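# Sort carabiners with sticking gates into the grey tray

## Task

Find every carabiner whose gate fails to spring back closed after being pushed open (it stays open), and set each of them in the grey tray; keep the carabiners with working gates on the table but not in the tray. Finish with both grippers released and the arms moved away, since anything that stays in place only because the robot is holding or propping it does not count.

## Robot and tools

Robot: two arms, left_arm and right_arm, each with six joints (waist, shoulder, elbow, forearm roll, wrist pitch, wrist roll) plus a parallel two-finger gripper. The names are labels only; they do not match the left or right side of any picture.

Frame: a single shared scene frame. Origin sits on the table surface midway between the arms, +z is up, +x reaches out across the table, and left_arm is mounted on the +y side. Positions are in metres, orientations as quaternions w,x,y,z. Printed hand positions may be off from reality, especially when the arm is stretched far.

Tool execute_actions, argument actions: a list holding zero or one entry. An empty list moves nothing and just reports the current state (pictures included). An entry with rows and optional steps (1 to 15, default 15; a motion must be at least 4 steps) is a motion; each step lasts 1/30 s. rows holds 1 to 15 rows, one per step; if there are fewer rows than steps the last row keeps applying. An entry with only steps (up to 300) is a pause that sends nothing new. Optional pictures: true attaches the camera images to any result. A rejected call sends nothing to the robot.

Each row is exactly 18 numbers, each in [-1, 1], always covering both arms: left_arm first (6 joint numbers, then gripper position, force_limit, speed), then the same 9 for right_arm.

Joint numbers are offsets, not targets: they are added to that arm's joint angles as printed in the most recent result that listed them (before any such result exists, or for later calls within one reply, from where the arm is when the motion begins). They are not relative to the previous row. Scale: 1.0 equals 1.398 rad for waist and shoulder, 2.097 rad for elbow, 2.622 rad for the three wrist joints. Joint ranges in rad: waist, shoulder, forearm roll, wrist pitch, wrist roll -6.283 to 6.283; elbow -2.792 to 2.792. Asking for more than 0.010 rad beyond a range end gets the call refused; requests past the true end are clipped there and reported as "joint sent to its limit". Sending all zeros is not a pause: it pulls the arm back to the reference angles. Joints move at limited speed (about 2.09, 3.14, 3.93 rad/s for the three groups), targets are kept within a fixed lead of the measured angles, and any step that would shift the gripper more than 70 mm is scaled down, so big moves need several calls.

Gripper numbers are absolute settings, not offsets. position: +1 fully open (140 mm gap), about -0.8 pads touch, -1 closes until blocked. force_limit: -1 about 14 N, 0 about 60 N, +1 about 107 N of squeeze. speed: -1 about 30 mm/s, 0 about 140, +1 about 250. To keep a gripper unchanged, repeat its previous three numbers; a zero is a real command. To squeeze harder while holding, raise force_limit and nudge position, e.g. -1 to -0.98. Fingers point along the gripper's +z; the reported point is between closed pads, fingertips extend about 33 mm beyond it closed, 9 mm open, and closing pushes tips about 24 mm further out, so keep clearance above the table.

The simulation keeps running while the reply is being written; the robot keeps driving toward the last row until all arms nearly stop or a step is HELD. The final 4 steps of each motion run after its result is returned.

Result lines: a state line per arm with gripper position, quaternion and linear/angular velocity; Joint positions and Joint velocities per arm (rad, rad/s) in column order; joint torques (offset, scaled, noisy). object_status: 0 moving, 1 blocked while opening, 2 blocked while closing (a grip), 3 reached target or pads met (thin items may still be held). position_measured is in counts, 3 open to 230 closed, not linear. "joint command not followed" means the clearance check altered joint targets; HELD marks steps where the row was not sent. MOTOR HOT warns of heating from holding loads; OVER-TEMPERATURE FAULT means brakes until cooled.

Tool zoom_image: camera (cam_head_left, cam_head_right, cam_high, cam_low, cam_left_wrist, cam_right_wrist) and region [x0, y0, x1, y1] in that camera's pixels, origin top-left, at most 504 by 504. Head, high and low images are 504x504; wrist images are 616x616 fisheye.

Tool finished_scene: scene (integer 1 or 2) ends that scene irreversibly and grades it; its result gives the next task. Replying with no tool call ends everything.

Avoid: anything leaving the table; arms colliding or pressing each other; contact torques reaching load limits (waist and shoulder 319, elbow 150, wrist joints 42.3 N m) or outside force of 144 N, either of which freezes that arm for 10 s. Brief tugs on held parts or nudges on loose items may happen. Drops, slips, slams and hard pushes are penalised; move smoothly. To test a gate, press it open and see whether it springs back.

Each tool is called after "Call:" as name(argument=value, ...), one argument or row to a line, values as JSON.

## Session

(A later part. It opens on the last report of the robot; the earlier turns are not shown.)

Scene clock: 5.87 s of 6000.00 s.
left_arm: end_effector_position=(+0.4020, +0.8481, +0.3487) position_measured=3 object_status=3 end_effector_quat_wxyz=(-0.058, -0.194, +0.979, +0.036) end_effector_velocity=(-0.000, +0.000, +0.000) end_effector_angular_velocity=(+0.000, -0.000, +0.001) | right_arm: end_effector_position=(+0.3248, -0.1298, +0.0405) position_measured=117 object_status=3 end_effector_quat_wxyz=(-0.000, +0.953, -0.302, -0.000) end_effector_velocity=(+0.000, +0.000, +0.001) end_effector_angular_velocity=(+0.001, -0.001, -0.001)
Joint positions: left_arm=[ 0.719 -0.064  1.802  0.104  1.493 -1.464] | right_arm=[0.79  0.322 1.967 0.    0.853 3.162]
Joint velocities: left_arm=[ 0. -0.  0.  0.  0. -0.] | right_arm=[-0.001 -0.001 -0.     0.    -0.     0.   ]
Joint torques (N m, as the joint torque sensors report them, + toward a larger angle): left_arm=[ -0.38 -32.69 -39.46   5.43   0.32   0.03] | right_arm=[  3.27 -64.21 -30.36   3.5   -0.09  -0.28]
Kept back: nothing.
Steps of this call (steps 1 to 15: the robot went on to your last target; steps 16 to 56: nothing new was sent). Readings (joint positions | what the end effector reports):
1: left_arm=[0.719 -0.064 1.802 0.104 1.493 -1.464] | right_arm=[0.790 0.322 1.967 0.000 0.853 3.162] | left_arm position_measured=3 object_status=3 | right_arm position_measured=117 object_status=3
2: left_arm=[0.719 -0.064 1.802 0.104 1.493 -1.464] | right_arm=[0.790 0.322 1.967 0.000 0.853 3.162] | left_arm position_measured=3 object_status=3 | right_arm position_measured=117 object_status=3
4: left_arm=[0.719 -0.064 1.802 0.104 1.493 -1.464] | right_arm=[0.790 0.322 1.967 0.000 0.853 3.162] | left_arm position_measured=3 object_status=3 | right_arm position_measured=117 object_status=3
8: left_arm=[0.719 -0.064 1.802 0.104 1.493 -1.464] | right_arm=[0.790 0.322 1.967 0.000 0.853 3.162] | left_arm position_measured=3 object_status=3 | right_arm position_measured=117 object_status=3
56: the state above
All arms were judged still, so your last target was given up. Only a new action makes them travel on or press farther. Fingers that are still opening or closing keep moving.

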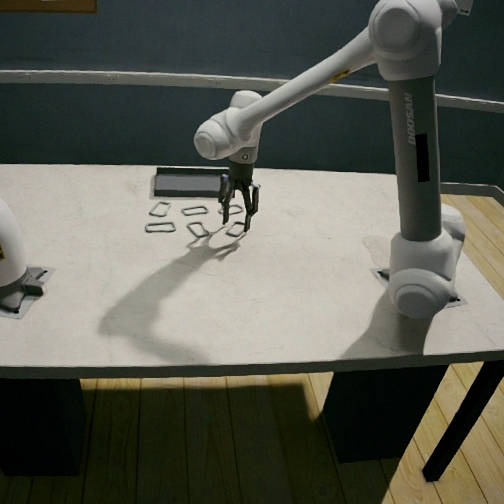

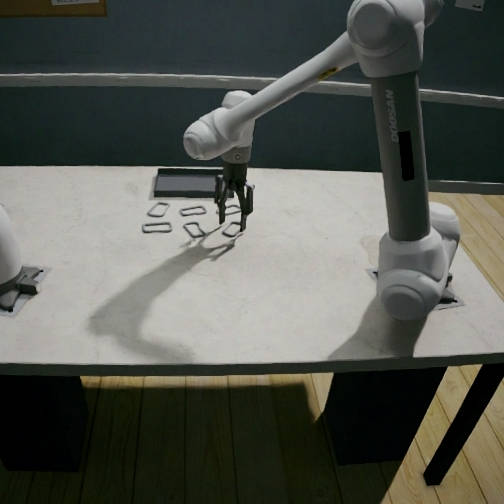

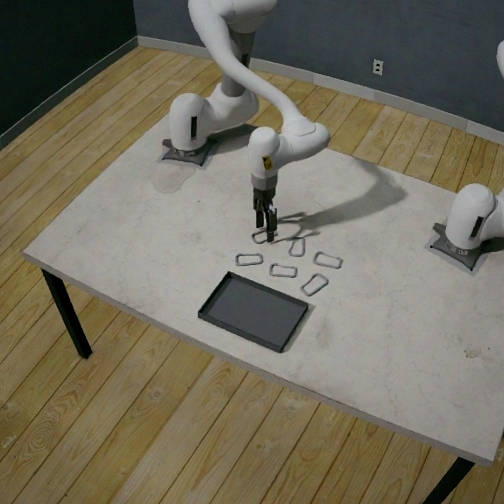

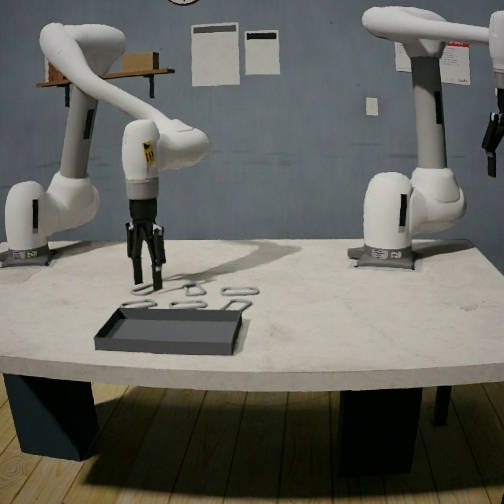

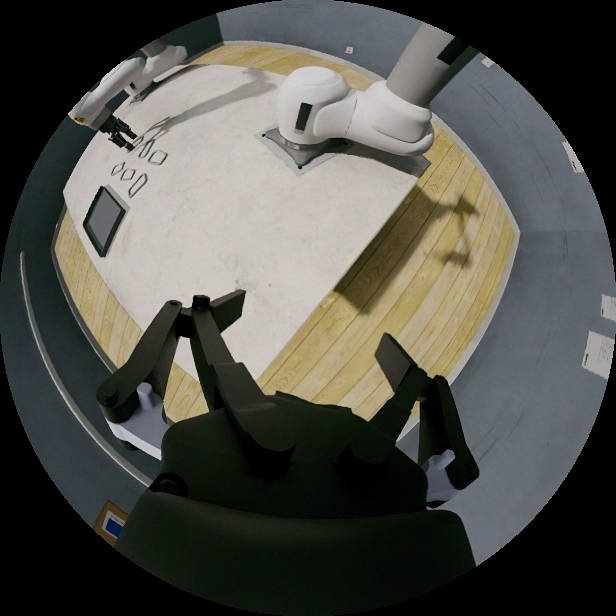

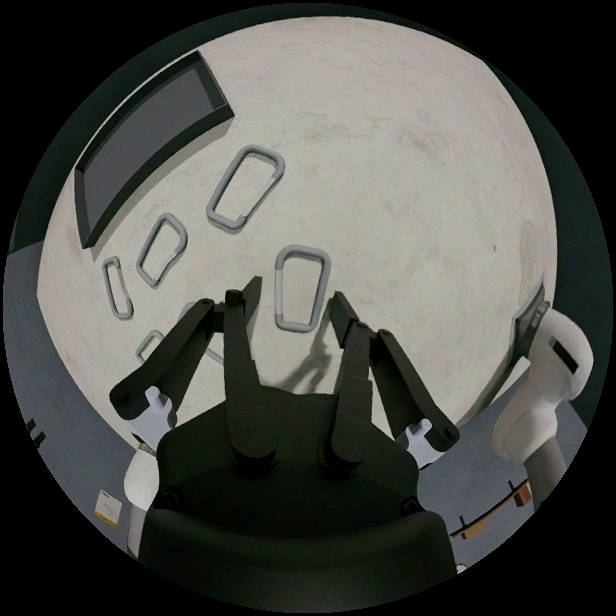

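Call:
execute_actions(
  actions=[
    {"rows":[[0,0,0,0,0,0,1,0,0,0,0.0014,0.0005,0,-0.0012,0,0.1,-0.3,0],[0,0,0,0,0,0,1,0,0,0,0.0014,0.0005,0,-0.0012,0,-0.45,-0.3,0]],"steps":15},
  ],
)

Call:
execute_actions(
  actions=[
    {"steps":7},
  ],
  pictures=true,
)

Call:
zoom_image(
  camera="cam_right_wrist",
  region=[200,180,420,400],
)

Call:
execute_actions(
  actions=[
    {"rows":[[0,0,0,0,0,0,1,0,0,0,-0.0012,-0.0005,0,0.001,0,0.1,-0.3,0]],"steps":15},
  ],
)

Call:
execute_actions(
  actions=[
    {"steps":8},
  ],
  pictures=true,
)

Call:
zoom_image(
  camera="cam_right_wrist",
  region=[200,180,420,400],
)

Scene clock: 6.40 s of 6000.00 s.
left_arm: end_effector_position=(+0.4020, +0.8481, +0.3487) position_measured=3 object_status=3 end_effector_quat_wxyz=(-0.058, -0.194, +0.979, +0.036) end_effector_velocity=(-0.000, +0.001, -0.000) end_effector_angular_velocity=(-0.000, +0.000, +0.001) | right_arm: end_effector_position=(+0.3249, -0.1297, +0.0391) position_measured=175 object_status=0 end_effector_quat_wxyz=(-0.000, +0.953, -0.302, -0.000) end_effector_velocity=(-0.000, -0.000, -0.000) end_effector_angular_velocity=(+0.000, +0.001, -0.001)
Joint positions: left_arm=[ 0.719 -0.064  1.802  0.104  1.493 -1.464] | right_arm=[0.79  0.324 1.967 0.    0.85  3.162]
Joint velocities: left_arm=[ 0.002  0.     0.    -0.    -0.     0.001] | right_arm=[-0.     0.     0.     0.001 -0.     0.   ]
Joint torques (N m, as the joint torque sensors report them, + toward a larger angle): left_arm=[ -0.19 -32.2  -39.2    5.48   0.28   0.1 ] | right_arm=[  2.67  -4.12  -4.74   3.18 -10.21  -0.54]
Steps of this call (steps 1 to 5: nothing new was sent; steps 6 to 16: the first 11 steps of this action). Readings (joint positions | what the end effector reports):
6: left_arm=[0.719 -0.064 1.802 0.104 1.493 -1.464] | right_arm=[0.790 0.322 1.967 0.000 0.853 3.162] | left_arm position_measured=3 object_status=3 | right_arm position_measured=117 object_status=3
7: left_arm=[0.719 -0.064 1.802 0.104 1.493 -1.464] | right_arm=[0.790 0.322 1.967 0.000 0.852 3.162] | left_arm position_measured=3 object_status=3 | right_arm position_measured=117 object_status=0
9: left_arm=[0.719 -0.064 1.802 0.104 1.493 -1.464] | right_arm=[0.790 0.323 1.967 0.000 0.851 3.162] | left_arm position_measured=3 object_status=3 | right_arm position_measured=127 object_status=0
13: left_arm=[0.719 -0.064 1.802 0.104 1.493 -1.464] | right_arm=[0.790 0.324 1.968 0.000 0.850 3.162] | left_arm position_measured=3 object_status=3 | right_arm position_measured=157 object_status=0
16: the state above

Scene clock: 6.63 s of 6000.00 s.
left_arm: end_effector_position=(+0.4020, +0.8481, +0.3487) position_measured=3 object_status=3 end_effector_quat_wxyz=(-0.058, -0.194, +0.979, +0.036) end_effector_velocity=(+0.000, +0.000, -0.000) end_effector_angular_velocity=(-0.001, +0.001, +0.001) | right_arm: end_effector_position=(+0.3249, -0.1296, +0.0391) position_measured=175 object_status=2 end_effector_quat_wxyz=(-0.000, +0.953, -0.302, -0.000) end_effector_velocity=(-0.000, -0.000, -0.000) end_effector_angular_velocity=(+0.000, -0.000, +0.000)
Joint positions: left_arm=[ 0.719 -0.064  1.802  0.104  1.493 -1.464] | right_arm=[0.79  0.324 1.968 0.    0.85  3.162]
Joint velocities: left_arm=[ 0.001  0.001 -0.    -0.001  0.     0.   ] | right_arm=[ 0.    -0.     0.001 -0.    -0.001  0.   ]
Joint torques (N m, as the joint torque sensors report them, + toward a larger angle): left_arm=[ -0.72 -31.98 -39.31   5.43   0.37   0.04] | right_arm=[  1.86  -1.07  -4.53   3.22 -10.91  -0.09]
Kept back: nothing.
Steps of this call (steps 1 to 4: the last 4 steps of your previous action; steps 5 to 7: the robot went on to your last target). Readings (joint positions | what the end effector reports):
1: left_arm=[0.719 -0.064 1.802 0.104 1.493 -1.464] | right_arm=[0.790 0.324 1.967 0.000 0.850 3.162] | left_arm position_measured=3 object_status=3 | right_arm position_measured=175 object_status=0
2: left_arm=[0.719 -0.064 1.802 0.104 1.493 -1.464] | right_arm=[0.790 0.324 1.967 0.000 0.850 3.162] | left_arm position_measured=3 object_status=3 | right_arm position_measured=175 object_status=0
4: left_arm=[0.719 -0.064 1.802 0.104 1.493 -1.464] | right_arm=[0.790 0.324 1.967 0.000 0.850 3.162] | left_arm position_measured=3 object_status=3 | right_arm position_measured=175 object_status=0
7: the state above

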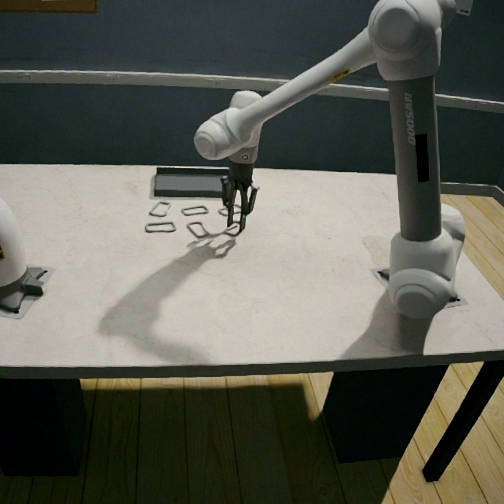

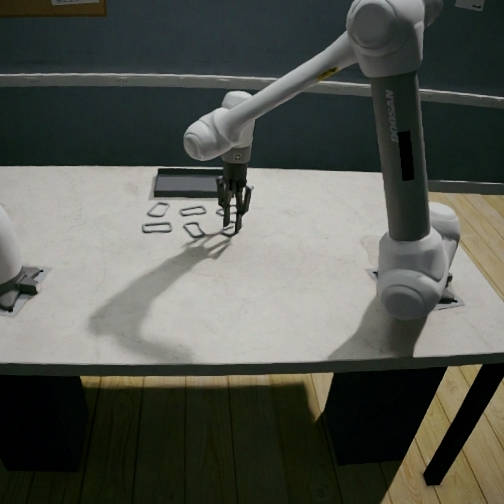

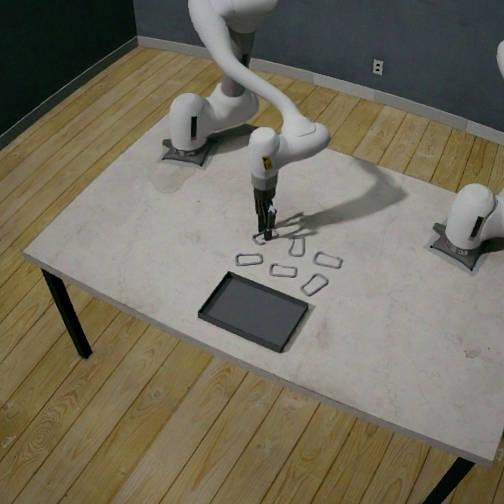

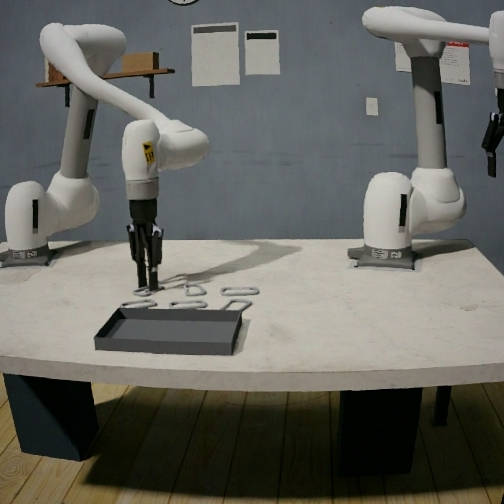

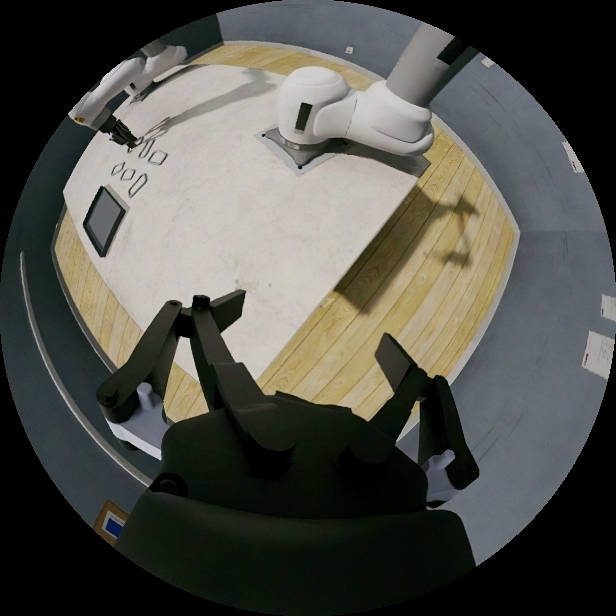

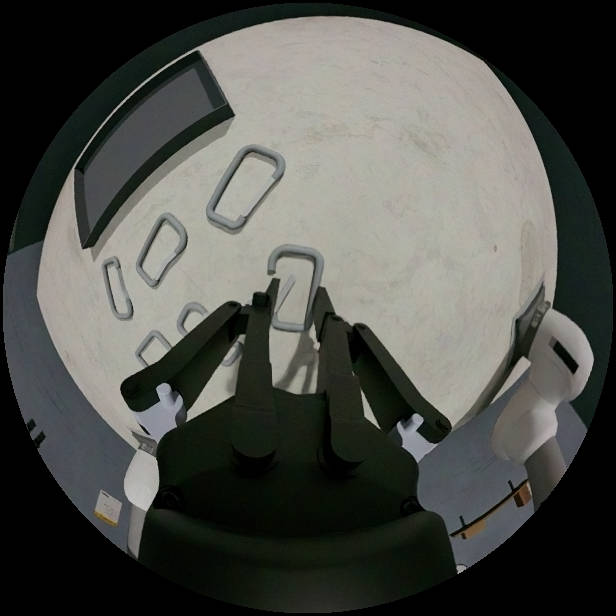

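Region (200, 180, 420, 400) of cam_right_wrist's 616x616 image, scaled by 2.291, with more detail than that image has.

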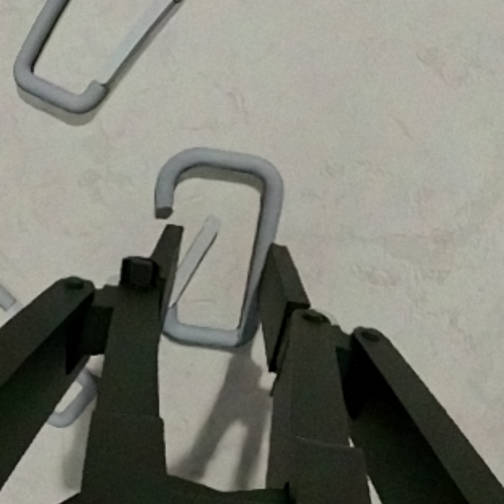

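Scene clock: 7.00 s of 6000.00 s.
left_arm: end_effector_position=(+0.4020, +0.8481, +0.3487) position_measured=3 object_status=3 end_effector_quat_wxyz=(-0.058, -0.194, +0.979, +0.036) end_effector_velocity=(-0.000, -0.000, +0.000) end_effector_angular_velocity=(-0.001, -0.001, +0.001) | right_arm: end_effector_position=(+0.3249, -0.1297, +0.0404) position_measured=117 object_status=0 end_effector_quat_wxyz=(-0.000, +0.953, -0.302, -0.000) end_effector_velocity=(+0.001, +0.001, +0.002) end_effector_angular_velocity=(+0.001, -0.002, -0.001)
Joint positions: left_arm=[ 0.719 -0.064  1.802  0.104  1.493 -1.464] | right_arm=[0.79  0.322 1.967 0.    0.853 3.162]
Joint velocities: left_arm=[ 0.001 -0.001  0.    -0.001 -0.     0.   ] | right_arm=[-0.    -0.002 -0.002 -0.001  0.001  0.002]
Joint torques (N m, as the joint torque sensors report them, + toward a larger angle): left_arm=[ -0.43 -31.62 -39.1    5.43   0.32  -0.04] | right_arm=[  2.86 -63.62 -30.47   3.48  -0.32  -0.18]
Steps of this call (steps 1 to 11: the first 11 steps of this action). Readings (joint positions | what the end effector reports):
1: left_arm=[0.719 -0.064 1.802 0.104 1.493 -1.464] | right_arm=[0.790 0.324 1.968 0.000 0.850 3.162] | left_arm position_measured=3 object_status=3 | right_arm position_measured=175 object_status=0
2: left_arm=[0.719 -0.064 1.802 0.104 1.493 -1.464] | right_arm=[0.790 0.323 1.967 0.000 0.850 3.162] | left_arm position_measured=3 object_status=3 | right_arm position_measured=175 object_status=0
4: left_arm=[0.719 -0.064 1.802 0.104 1.493 -1.464] | right_arm=[0.790 0.323 1.967 0.000 0.851 3.162] | left_arm position_measured=3 object_status=3 | right_arm position_measured=157 object_status=0
8: left_arm=[0.719 -0.064 1.802 0.104 1.493 -1.464] | right_arm=[0.790 0.322 1.967 0.000 0.853 3.162] | left_arm position_measured=3 object_status=3 | right_arm position_measured=126 object_status=0
11: the state above

Scene clock: 7.27 s of 6000.00 s.
left_arm: end_effector_position=(+0.4020, +0.8481, +0.3487) position_measured=3 object_status=3 end_effector_quat_wxyz=(-0.058, -0.194, +0.979, +0.036) end_effector_velocity=(+0.000, +0.000, -0.000) end_effector_angular_velocity=(-0.001, +0.000, +0.001) | right_arm: end_effector_position=(+0.3250, -0.1296, +0.0405) position_measured=117 object_status=3 end_effector_quat_wxyz=(-0.000, +0.953, -0.302, -0.000) end_effector_velocity=(+0.000, +0.000, +0.000) end_effector_angular_velocity=(+0.000, -0.000, +0.001)
Joint positions: left_arm=[ 0.719 -0.064  1.802  0.104  1.493 -1.464] | right_arm=[0.79  0.322 1.966 0.    0.853 3.162]
Joint velocities: left_arm=[ 0.     0.001 -0.    -0.001 -0.    -0.   ] | right_arm=[-0.    -0.    -0.001 -0.     0.    -0.001]
Joint torques (N m, as the joint torque sensors report them, + toward a larger angle): left_arm=[  0.43 -31.79 -39.05   5.38   0.35   0.02] | right_arm=[  2.38 -63.97 -30.53   3.33  -0.02  -0.15]
Kept back: nothing.
Steps of this call (steps 1 to 4: the last 4 steps of your previous action; steps 5 to 8: the robot went on to your last target). Readings (joint positions | what the end effector reports):
1: left_arm=[0.719 -0.064 1.802 0.104 1.493 -1.464] | right_arm=[0.790 0.322 1.967 0.000 0.853 3.162] | left_arm position_measured=3 object_status=3 | right_arm position_measured=117 object_status=0
2: left_arm=[0.719 -0.064 1.802 0.104 1.493 -1.464] | right_arm=[0.790 0.322 1.967 0.000 0.853 3.162] | left_arm position_measured=3 object_status=3 | right_arm position_measured=117 object_status=0
4: left_arm=[0.719 -0.064 1.802 0.104 1.493 -1.464] | right_arm=[0.790 0.322 1.966 0.000 0.853 3.162] | left_arm position_measured=3 object_status=3 | right_arm position_measured=117 object_status=3
8: the state above

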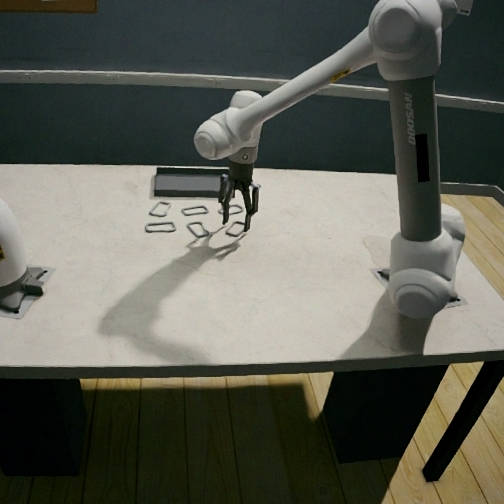

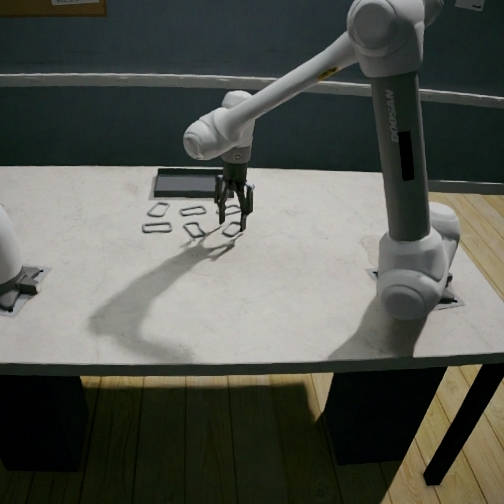

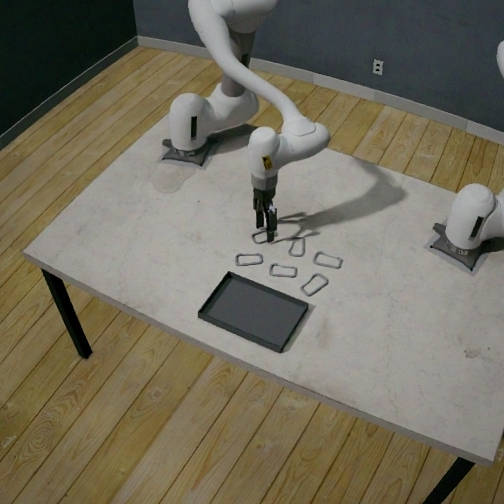

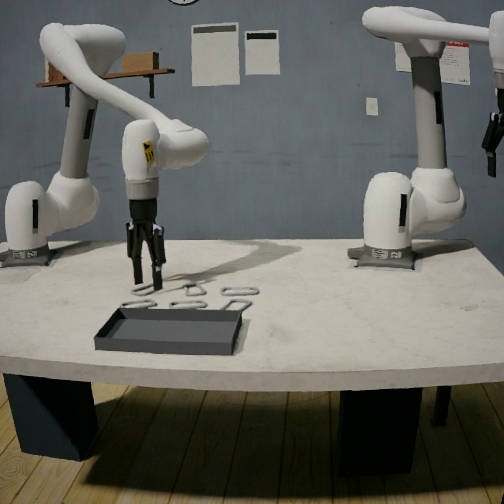

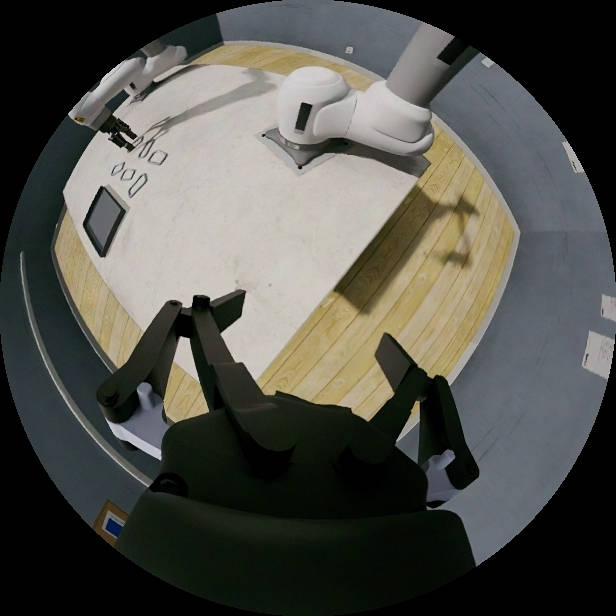

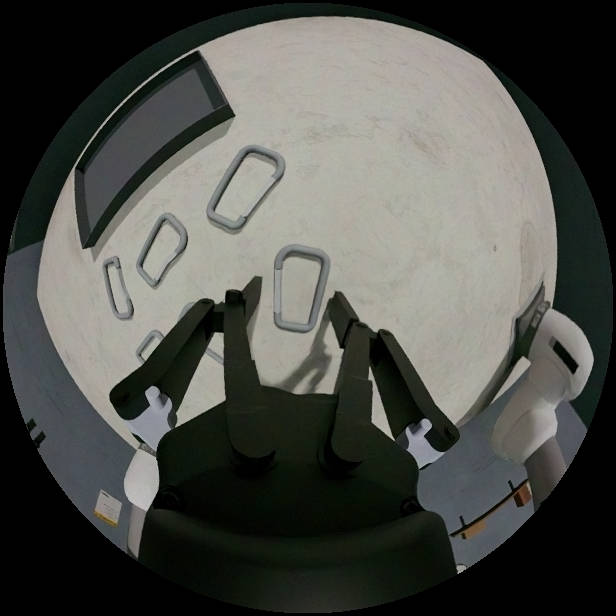

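Region (200, 180, 420, 400) of cam_right_wrist's 616x616 image, scaled by 2.291, with more detail than that image has.

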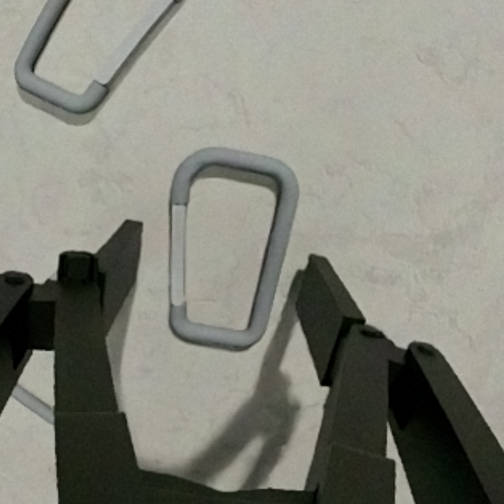

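Call:
execute_actions(
  actions=[
    {"rows":[[0,0,0,0,0,0,1,0,0,0,-0.0265,-0.019,0,0.029,0,0.1,-0.3,0],[0,0,0,0,0,0,1,0,0,0,-0.0265,-0.019,0,0.029,0,0.1,-0.3,0],[0,0,0,0,0,0,1,0,0,0,-0.0265,-0.019,0,0.029,0,0.1,-0.3,0],[0,0,0,0,0,0,1,0,0,0,-0.0265,-0.019,0,0.029,0,0.1,-0.3,0],[0,0,0,0,0,0,1,0,0,-0.0992,0.0363,-0.0891,0,0.0521,0.0995,0.1,-0.3,0]],"steps":15},
  ],
)

Call:
execute_actions(
  actions=[
    {"steps":10},
  ],
  pictures=true,
)

Call:
zoom_image(
  camera="cam_right_wrist",
  region=[200,180,420,400],
)

Scene clock: 8.37 s of 6000.00 s.
left_arm: end_effector_position=(+0.4020, +0.8481, +0.3487) position_measured=3 object_status=3 end_effector_quat_wxyz=(-0.058, -0.194, +0.979, +0.036) end_effector_velocity=(+0.000, -0.001, +0.000) end_effector_angular_velocity=(+0.001, -0.001, -0.001) | right_arm: end_effector_position=(+0.4003, -0.1200, +0.0854) position_measured=117 object_status=3 end_effector_quat_wxyz=(-0.001, +0.909, -0.417, +0.000) end_effector_velocity=(+0.412, -0.004, +0.044) end_effector_angular_velocity=(-0.018, +0.018, -1.389)
Joint positions: left_arm=[ 0.719 -0.064  1.802  0.104  1.493 -1.464] | right_arm=[0.705 0.34  1.837 0.    0.961 3.323]
Joint velocities: left_arm=[-0.001 -0.001 -0.     0.    -0.    -0.001] | right_arm=[-0.485  0.297 -0.526 -0.     0.254  0.904]
Joint torques (N m, as the joint torque sensors report them, + toward a larger angle): left_arm=[ -0.12 -32.09 -38.99   5.41   0.39   0.05] | right_arm=[  5.59 -74.76 -32.23   3.5   -0.14  -0.48]
Steps of this call (steps 1 to 15: the robot went on to your last target; steps 16 to 22: nothing new was sent; steps 23 to 33: the first 11 steps of this action). Readings (joint positions | what the end effector reports):
23: left_arm=[0.719 -0.064 1.802 0.104 1.493 -1.464] | right_arm=[0.790 0.322 1.966 0.000 0.853 3.162] | left_arm position_measured=3 object_status=3 | right_arm position_measured=117 object_status=3
24: left_arm=[0.719 -0.064 1.802 0.104 1.493 -1.464] | right_arm=[0.790 0.319 1.963 0.000 0.860 3.162] | left_arm position_measured=3 object_status=3 | right_arm position_measured=117 object_status=3
26: left_arm=[0.719 -0.064 1.802 0.104 1.493 -1.464] | right_arm=[0.790 0.300 1.943 0.000 0.897 3.162] | left_arm position_measured=3 object_status=3 | right_arm position_measured=117 object_status=3
30: left_arm=[0.719 -0.064 1.802 0.104 1.493 -1.464] | right_arm=[0.759 0.305 1.892 0.000 0.935 3.223] | left_arm position_measured=3 object_status=3 | right_arm position_measured=117 object_status=3
33: the state above

Scene clock: 8.70 s of 6000.00 s.
left_arm: end_effector_position=(+0.4020, +0.8481, +0.3487) position_measured=3 object_status=3 end_effector_quat_wxyz=(-0.058, -0.194, +0.979, +0.036) end_effector_velocity=(-0.001, +0.001, -0.000) end_effector_angular_velocity=(+0.000, +0.001, +0.003) | right_arm: end_effector_position=(+0.4454, -0.1221, +0.0904) position_measured=117 object_status=3 end_effector_quat_wxyz=(-0.000, +0.875, -0.484, -0.000) end_effector_velocity=(+0.004, +0.000, +0.000) end_effector_angular_velocity=(+0.000, +0.001, -0.015)
Joint positions: left_arm=[ 0.719 -0.064  1.802  0.104  1.493 -1.464] | right_arm=[0.652 0.372 1.78  0.    0.989 3.423]
Joint velocities: left_arm=[ 0.002  0.     0.     0.     0.    -0.001] | right_arm=[-0.004  0.004 -0.007  0.001  0.002  0.01 ]
Joint torques (N m, as the joint torque sensors report them, + toward a larger angle): left_arm=[ -0.36 -32.45 -39.07   5.47   0.57  -0.04] | right_arm=[  3.6  -75.07 -33.24   3.91  -0.28  -0.32]
Kept back: nothing.
Steps of this call (steps 1 to 4: the last 4 steps of your previous action; steps 5 to 10: the robot went on to your last target). Readings (joint positions | what the end effector reports):
1: left_arm=[0.719 -0.064 1.802 0.104 1.493 -1.464] | right_arm=[0.689 0.350 1.820 0.000 0.969 3.353] | left_arm position_measured=3 object_status=3 | right_arm position_measured=117 object_status=3
2: left_arm=[0.719 -0.064 1.802 0.104 1.493 -1.464] | right_arm=[0.676 0.358 1.806 0.000 0.977 3.378] | left_arm position_measured=3 object_status=3 | right_arm position_measured=117 object_status=3
4: left_arm=[0.719 -0.064 1.802 0.104 1.493 -1.464] | right_arm=[0.659 0.368 1.788 0.000 0.985 3.409] | left_arm position_measured=3 object_status=3 | right_arm position_measured=117 object_status=3
8: left_arm=[0.719 -0.064 1.802 0.104 1.493 -1.464] | right_arm=[0.653 0.372 1.781 0.000 0.989 3.421] | left_arm position_measured=3 object_status=3 | right_arm position_measured=117 object_status=3
10: the state above

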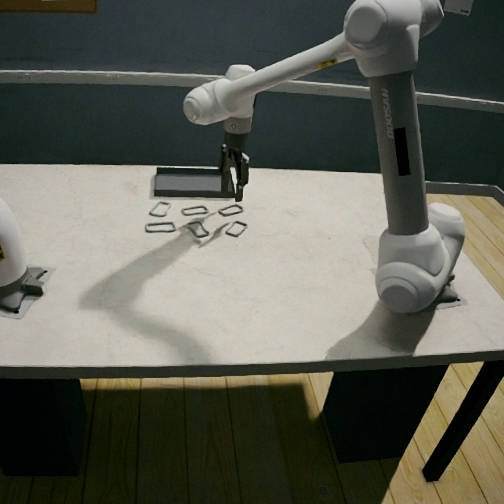

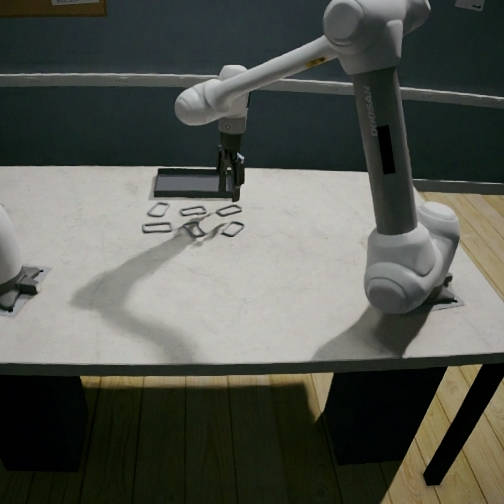

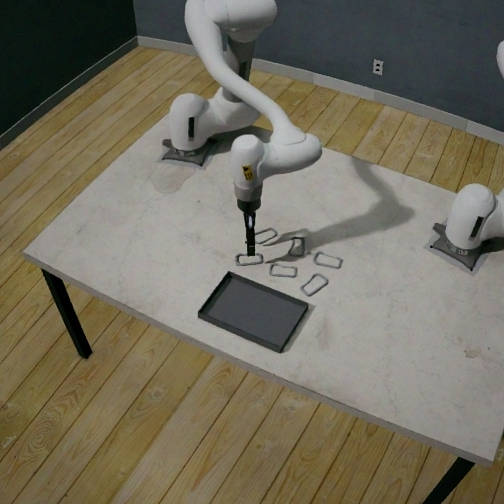

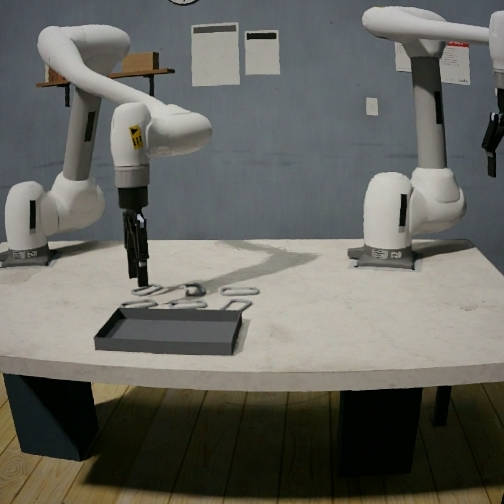

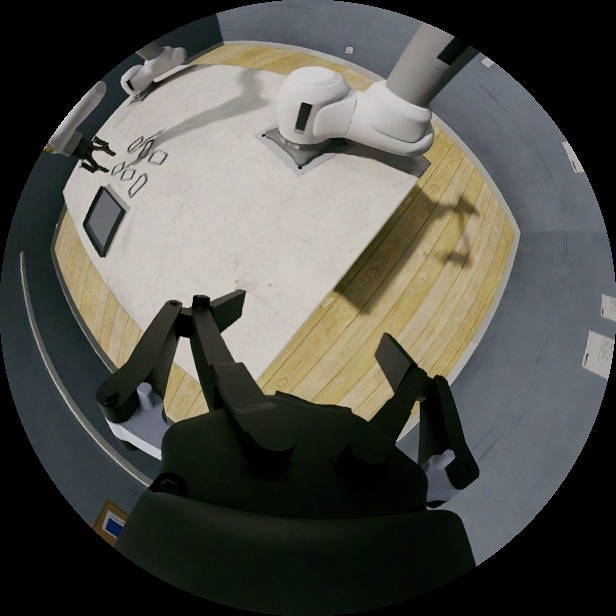

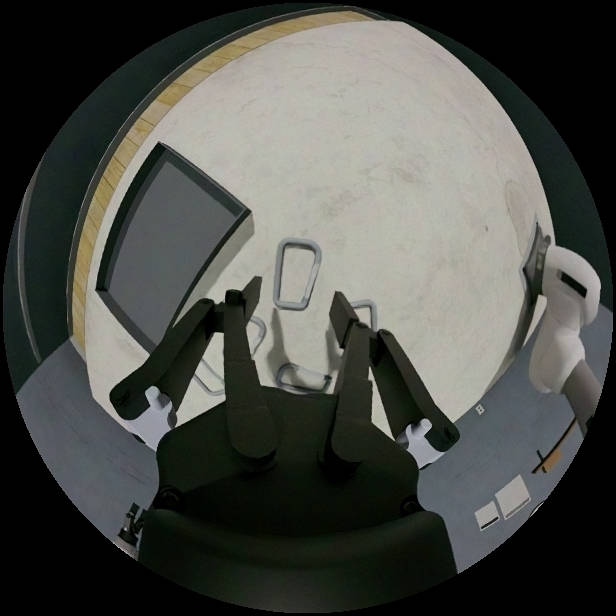

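Region (200, 180, 420, 400) of cam_right_wrist's 616x616 image, scaled by 2.291, with more detail than that image has.

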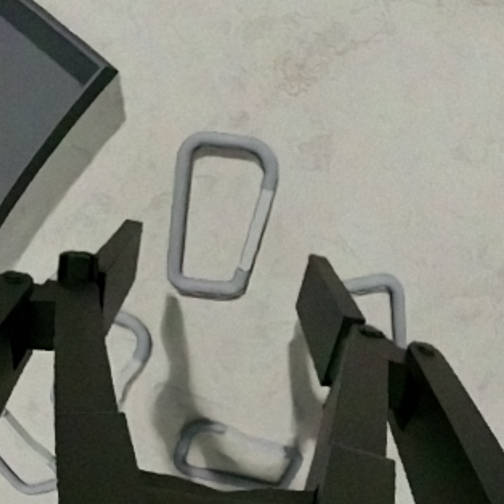

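Call:
execute_actions(
  actions=[
    {"rows":[[0,0,0,0,0,0,1,0,0,-0.0076,0.005,0,0,-0.003,-0.0437,0.1,-0.3,0],[0,0,0,0,0,0,1,0,0,-0.0076,0.005,0,0,-0.003,-0.0437,0.1,-0.3,0],[0,0,0,0,0,0,1,0,0,-0.0076,0.005,0,0,-0.003,-0.0437,0.1,-0.3,0],[0,0,0,0,0,0,1,0,0,-0.0076,0.032,0.0198,0,-0.0326,-0.0437,0.1,-0.3,0]],"steps":15},
  ],
)

Call:
execute_actions(
  actions=[
    {"steps":8},
  ],
  pictures=true,
)

Call:
zoom_image(
  camera="cam_right_wrist",
  region=[200,180,420,400],
)

Scene clock: 9.83 s of 6000.00 s.
left_arm: end_effector_position=(+0.4020, +0.8481, +0.3487) position_measured=3 object_status=3 end_effector_quat_wxyz=(-0.058, -0.194, +0.979, +0.036) end_effector_velocity=(-0.000, +0.000, +0.000) end_effector_angular_velocity=(-0.000, -0.001, +0.001) | right_arm: end_effector_position=(+0.4493, -0.1286, +0.0427) position_measured=117 object_status=3 end_effector_quat_wxyz=(+0.000, +0.899, -0.439, -0.000) end_effector_velocity=(+0.000, -0.001, -0.026) end_effector_angular_velocity=(+0.006, -0.006, +0.018)
Joint positions: left_arm=[ 0.719 -0.064  1.802  0.104  1.493 -1.464] | right_arm=[0.642 0.415 1.82  0.    0.907 3.309]
Joint velocities: left_arm=[ 0.001 -0.001  0.    -0.    -0.     0.   ] | right_arm=[-0.001  0.021  0.025  0.    -0.055 -0.02 ]
Joint torques (N m, as the joint torque sensors report them, + toward a larger angle): left_arm=[ -0.02 -32.68 -39.08   5.4    0.41  -0.03] | right_arm=[  2.96 -78.17 -33.11   3.75   0.12  -0.4 ]
Steps of this call (steps 1 to 23: the robot went on to your last target; steps 24 to 34: the first 11 steps of this action). Readings (joint positions | what the end effector reports):
24: left_arm=[0.719 -0.064 1.802 0.104 1.493 -1.464] | right_arm=[0.652 0.373 1.780 0.000 0.989 3.423] | left_arm position_measured=3 object_status=3 | right_arm position_measured=117 object_status=3
25: left_arm=[0.719 -0.064 1.802 0.104 1.493 -1.464] | right_arm=[0.651 0.373 1.780 0.000 0.989 3.417] | left_arm position_measured=3 object_status=3 | right_arm position_measured=117 object_status=3
27: left_arm=[0.719 -0.064 1.802 0.104 1.493 -1.464] | right_arm=[0.647 0.376 1.780 0.000 0.986 3.368] | left_arm position_measured=3 object_status=3 | right_arm position_measured=117 object_status=3
31: left_arm=[0.719 -0.064 1.802 0.104 1.493 -1.464] | right_arm=[0.642 0.407 1.811 0.000 0.925 3.315] | left_arm position_measured=3 object_status=3 | right_arm position_measured=117 object_status=3
34: the state above

Scene clock: 10.10 s of 6000.00 s.
left_arm: end_effector_position=(+0.4020, +0.8481, +0.3487) position_measured=3 object_status=3 end_effector_quat_wxyz=(-0.058, -0.194, +0.979, +0.036) end_effector_velocity=(-0.000, -0.000, -0.000) end_effector_angular_velocity=(-0.001, +0.000, -0.002) | right_arm: end_effector_position=(+0.4492, -0.1289, +0.0407) position_measured=117 object_status=3 end_effector_quat_wxyz=(+0.000, +0.899, -0.438, -0.000) end_effector_velocity=(+0.000, -0.000, -0.000) end_effector_angular_velocity=(+0.000, -0.001, +0.000)
Joint positions: left_arm=[ 0.719 -0.064  1.802  0.104  1.493 -1.464] | right_arm=[0.642 0.417 1.822 0.    0.904 3.308]
Joint velocities: left_arm=[ 0.     0.     0.    -0.     0.     0.002] | right_arm=[-0.    -0.     0.001 -0.    -0.001 -0.001]
Joint torques (N m, as the joint torque sensors report them, + toward a larger angle): left_arm=[ -0.3  -31.73 -39.02   5.4    0.34   0.  ] | right_arm=[  2.91 -75.77 -31.34   3.83  -0.24  -0.38]
Kept back: nothing.
Steps of this call (steps 1 to 4: the last 4 steps of your previous action; steps 5 to 8: the robot went on to your last target). Readings (joint positions | what the end effector reports):
1: left_arm=[0.719 -0.064 1.802 0.104 1.493 -1.464] | right_arm=[0.642 0.416 1.820 0.000 0.906 3.309] | left_arm position_measured=3 object_status=3 | right_arm position_measured=117 object_status=3
2: left_arm=[0.719 -0.064 1.802 0.104 1.493 -1.464] | right_arm=[0.642 0.416 1.821 0.000 0.905 3.309] | left_arm position_measured=3 object_status=3 | right_arm position_measured=117 object_status=3
4: left_arm=[0.719 -0.064 1.802 0.104 1.493 -1.464] | right_arm=[0.642 0.417 1.821 0.000 0.904 3.308] | left_arm position_measured=3 object_status=3 | right_arm position_measured=117 object_status=3
8: the state above

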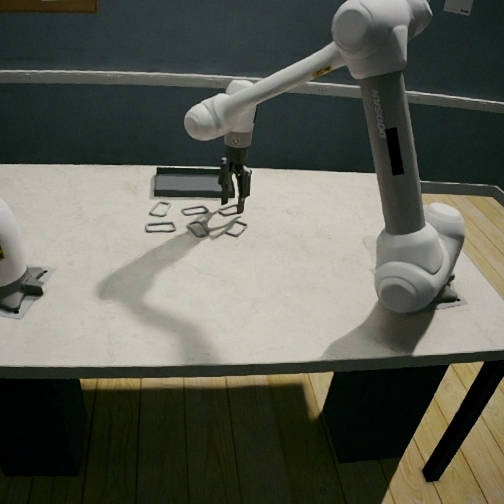

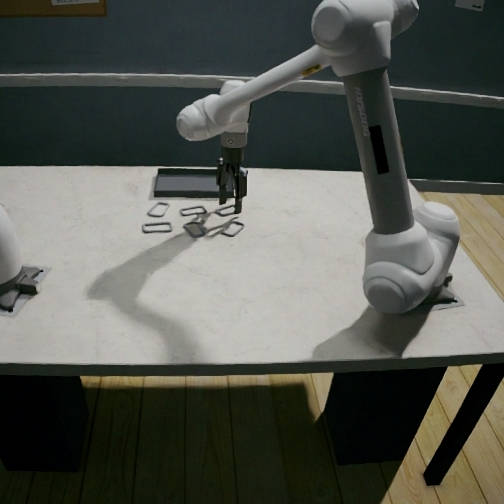

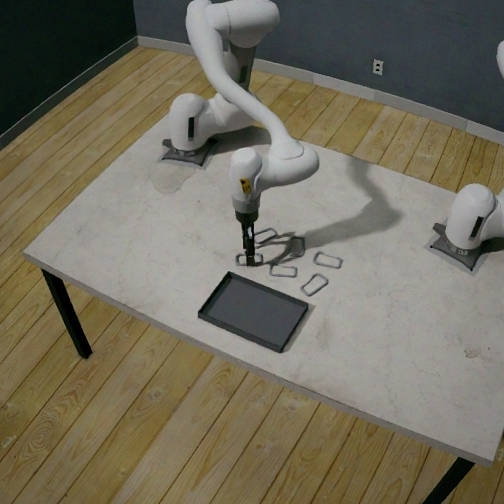

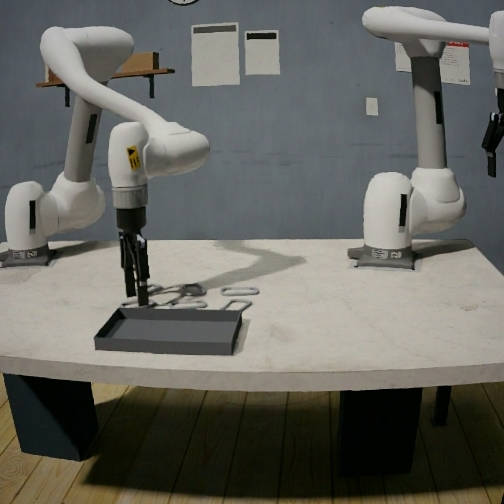

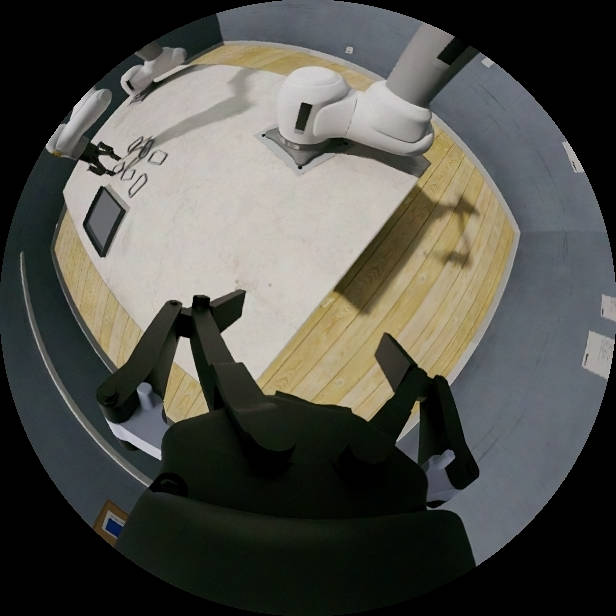

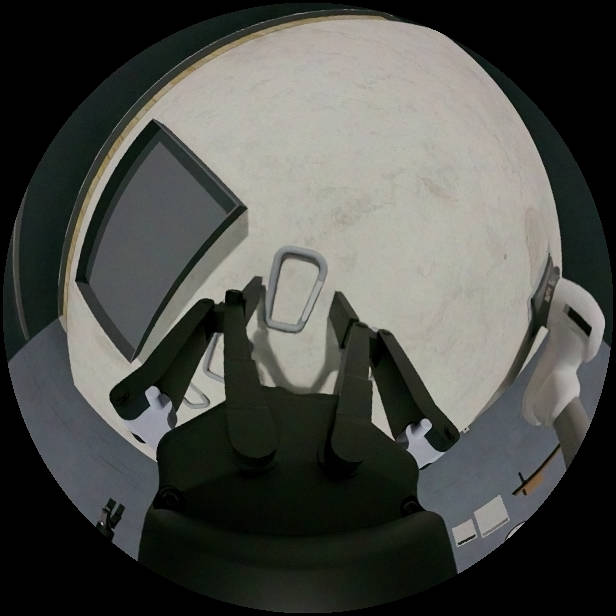

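Region (200, 180, 420, 400) of cam_right_wrist's 616x616 image, scaled by 2.291, with more detail than that image has.

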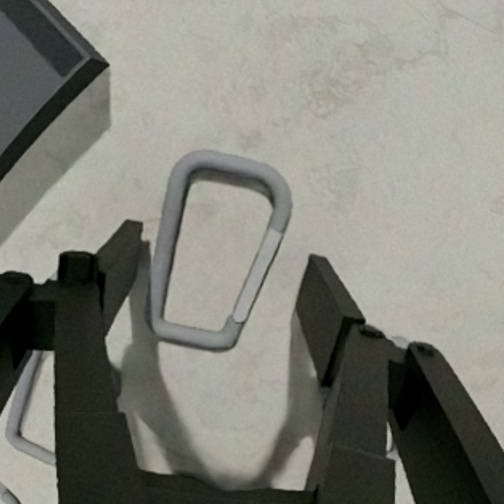

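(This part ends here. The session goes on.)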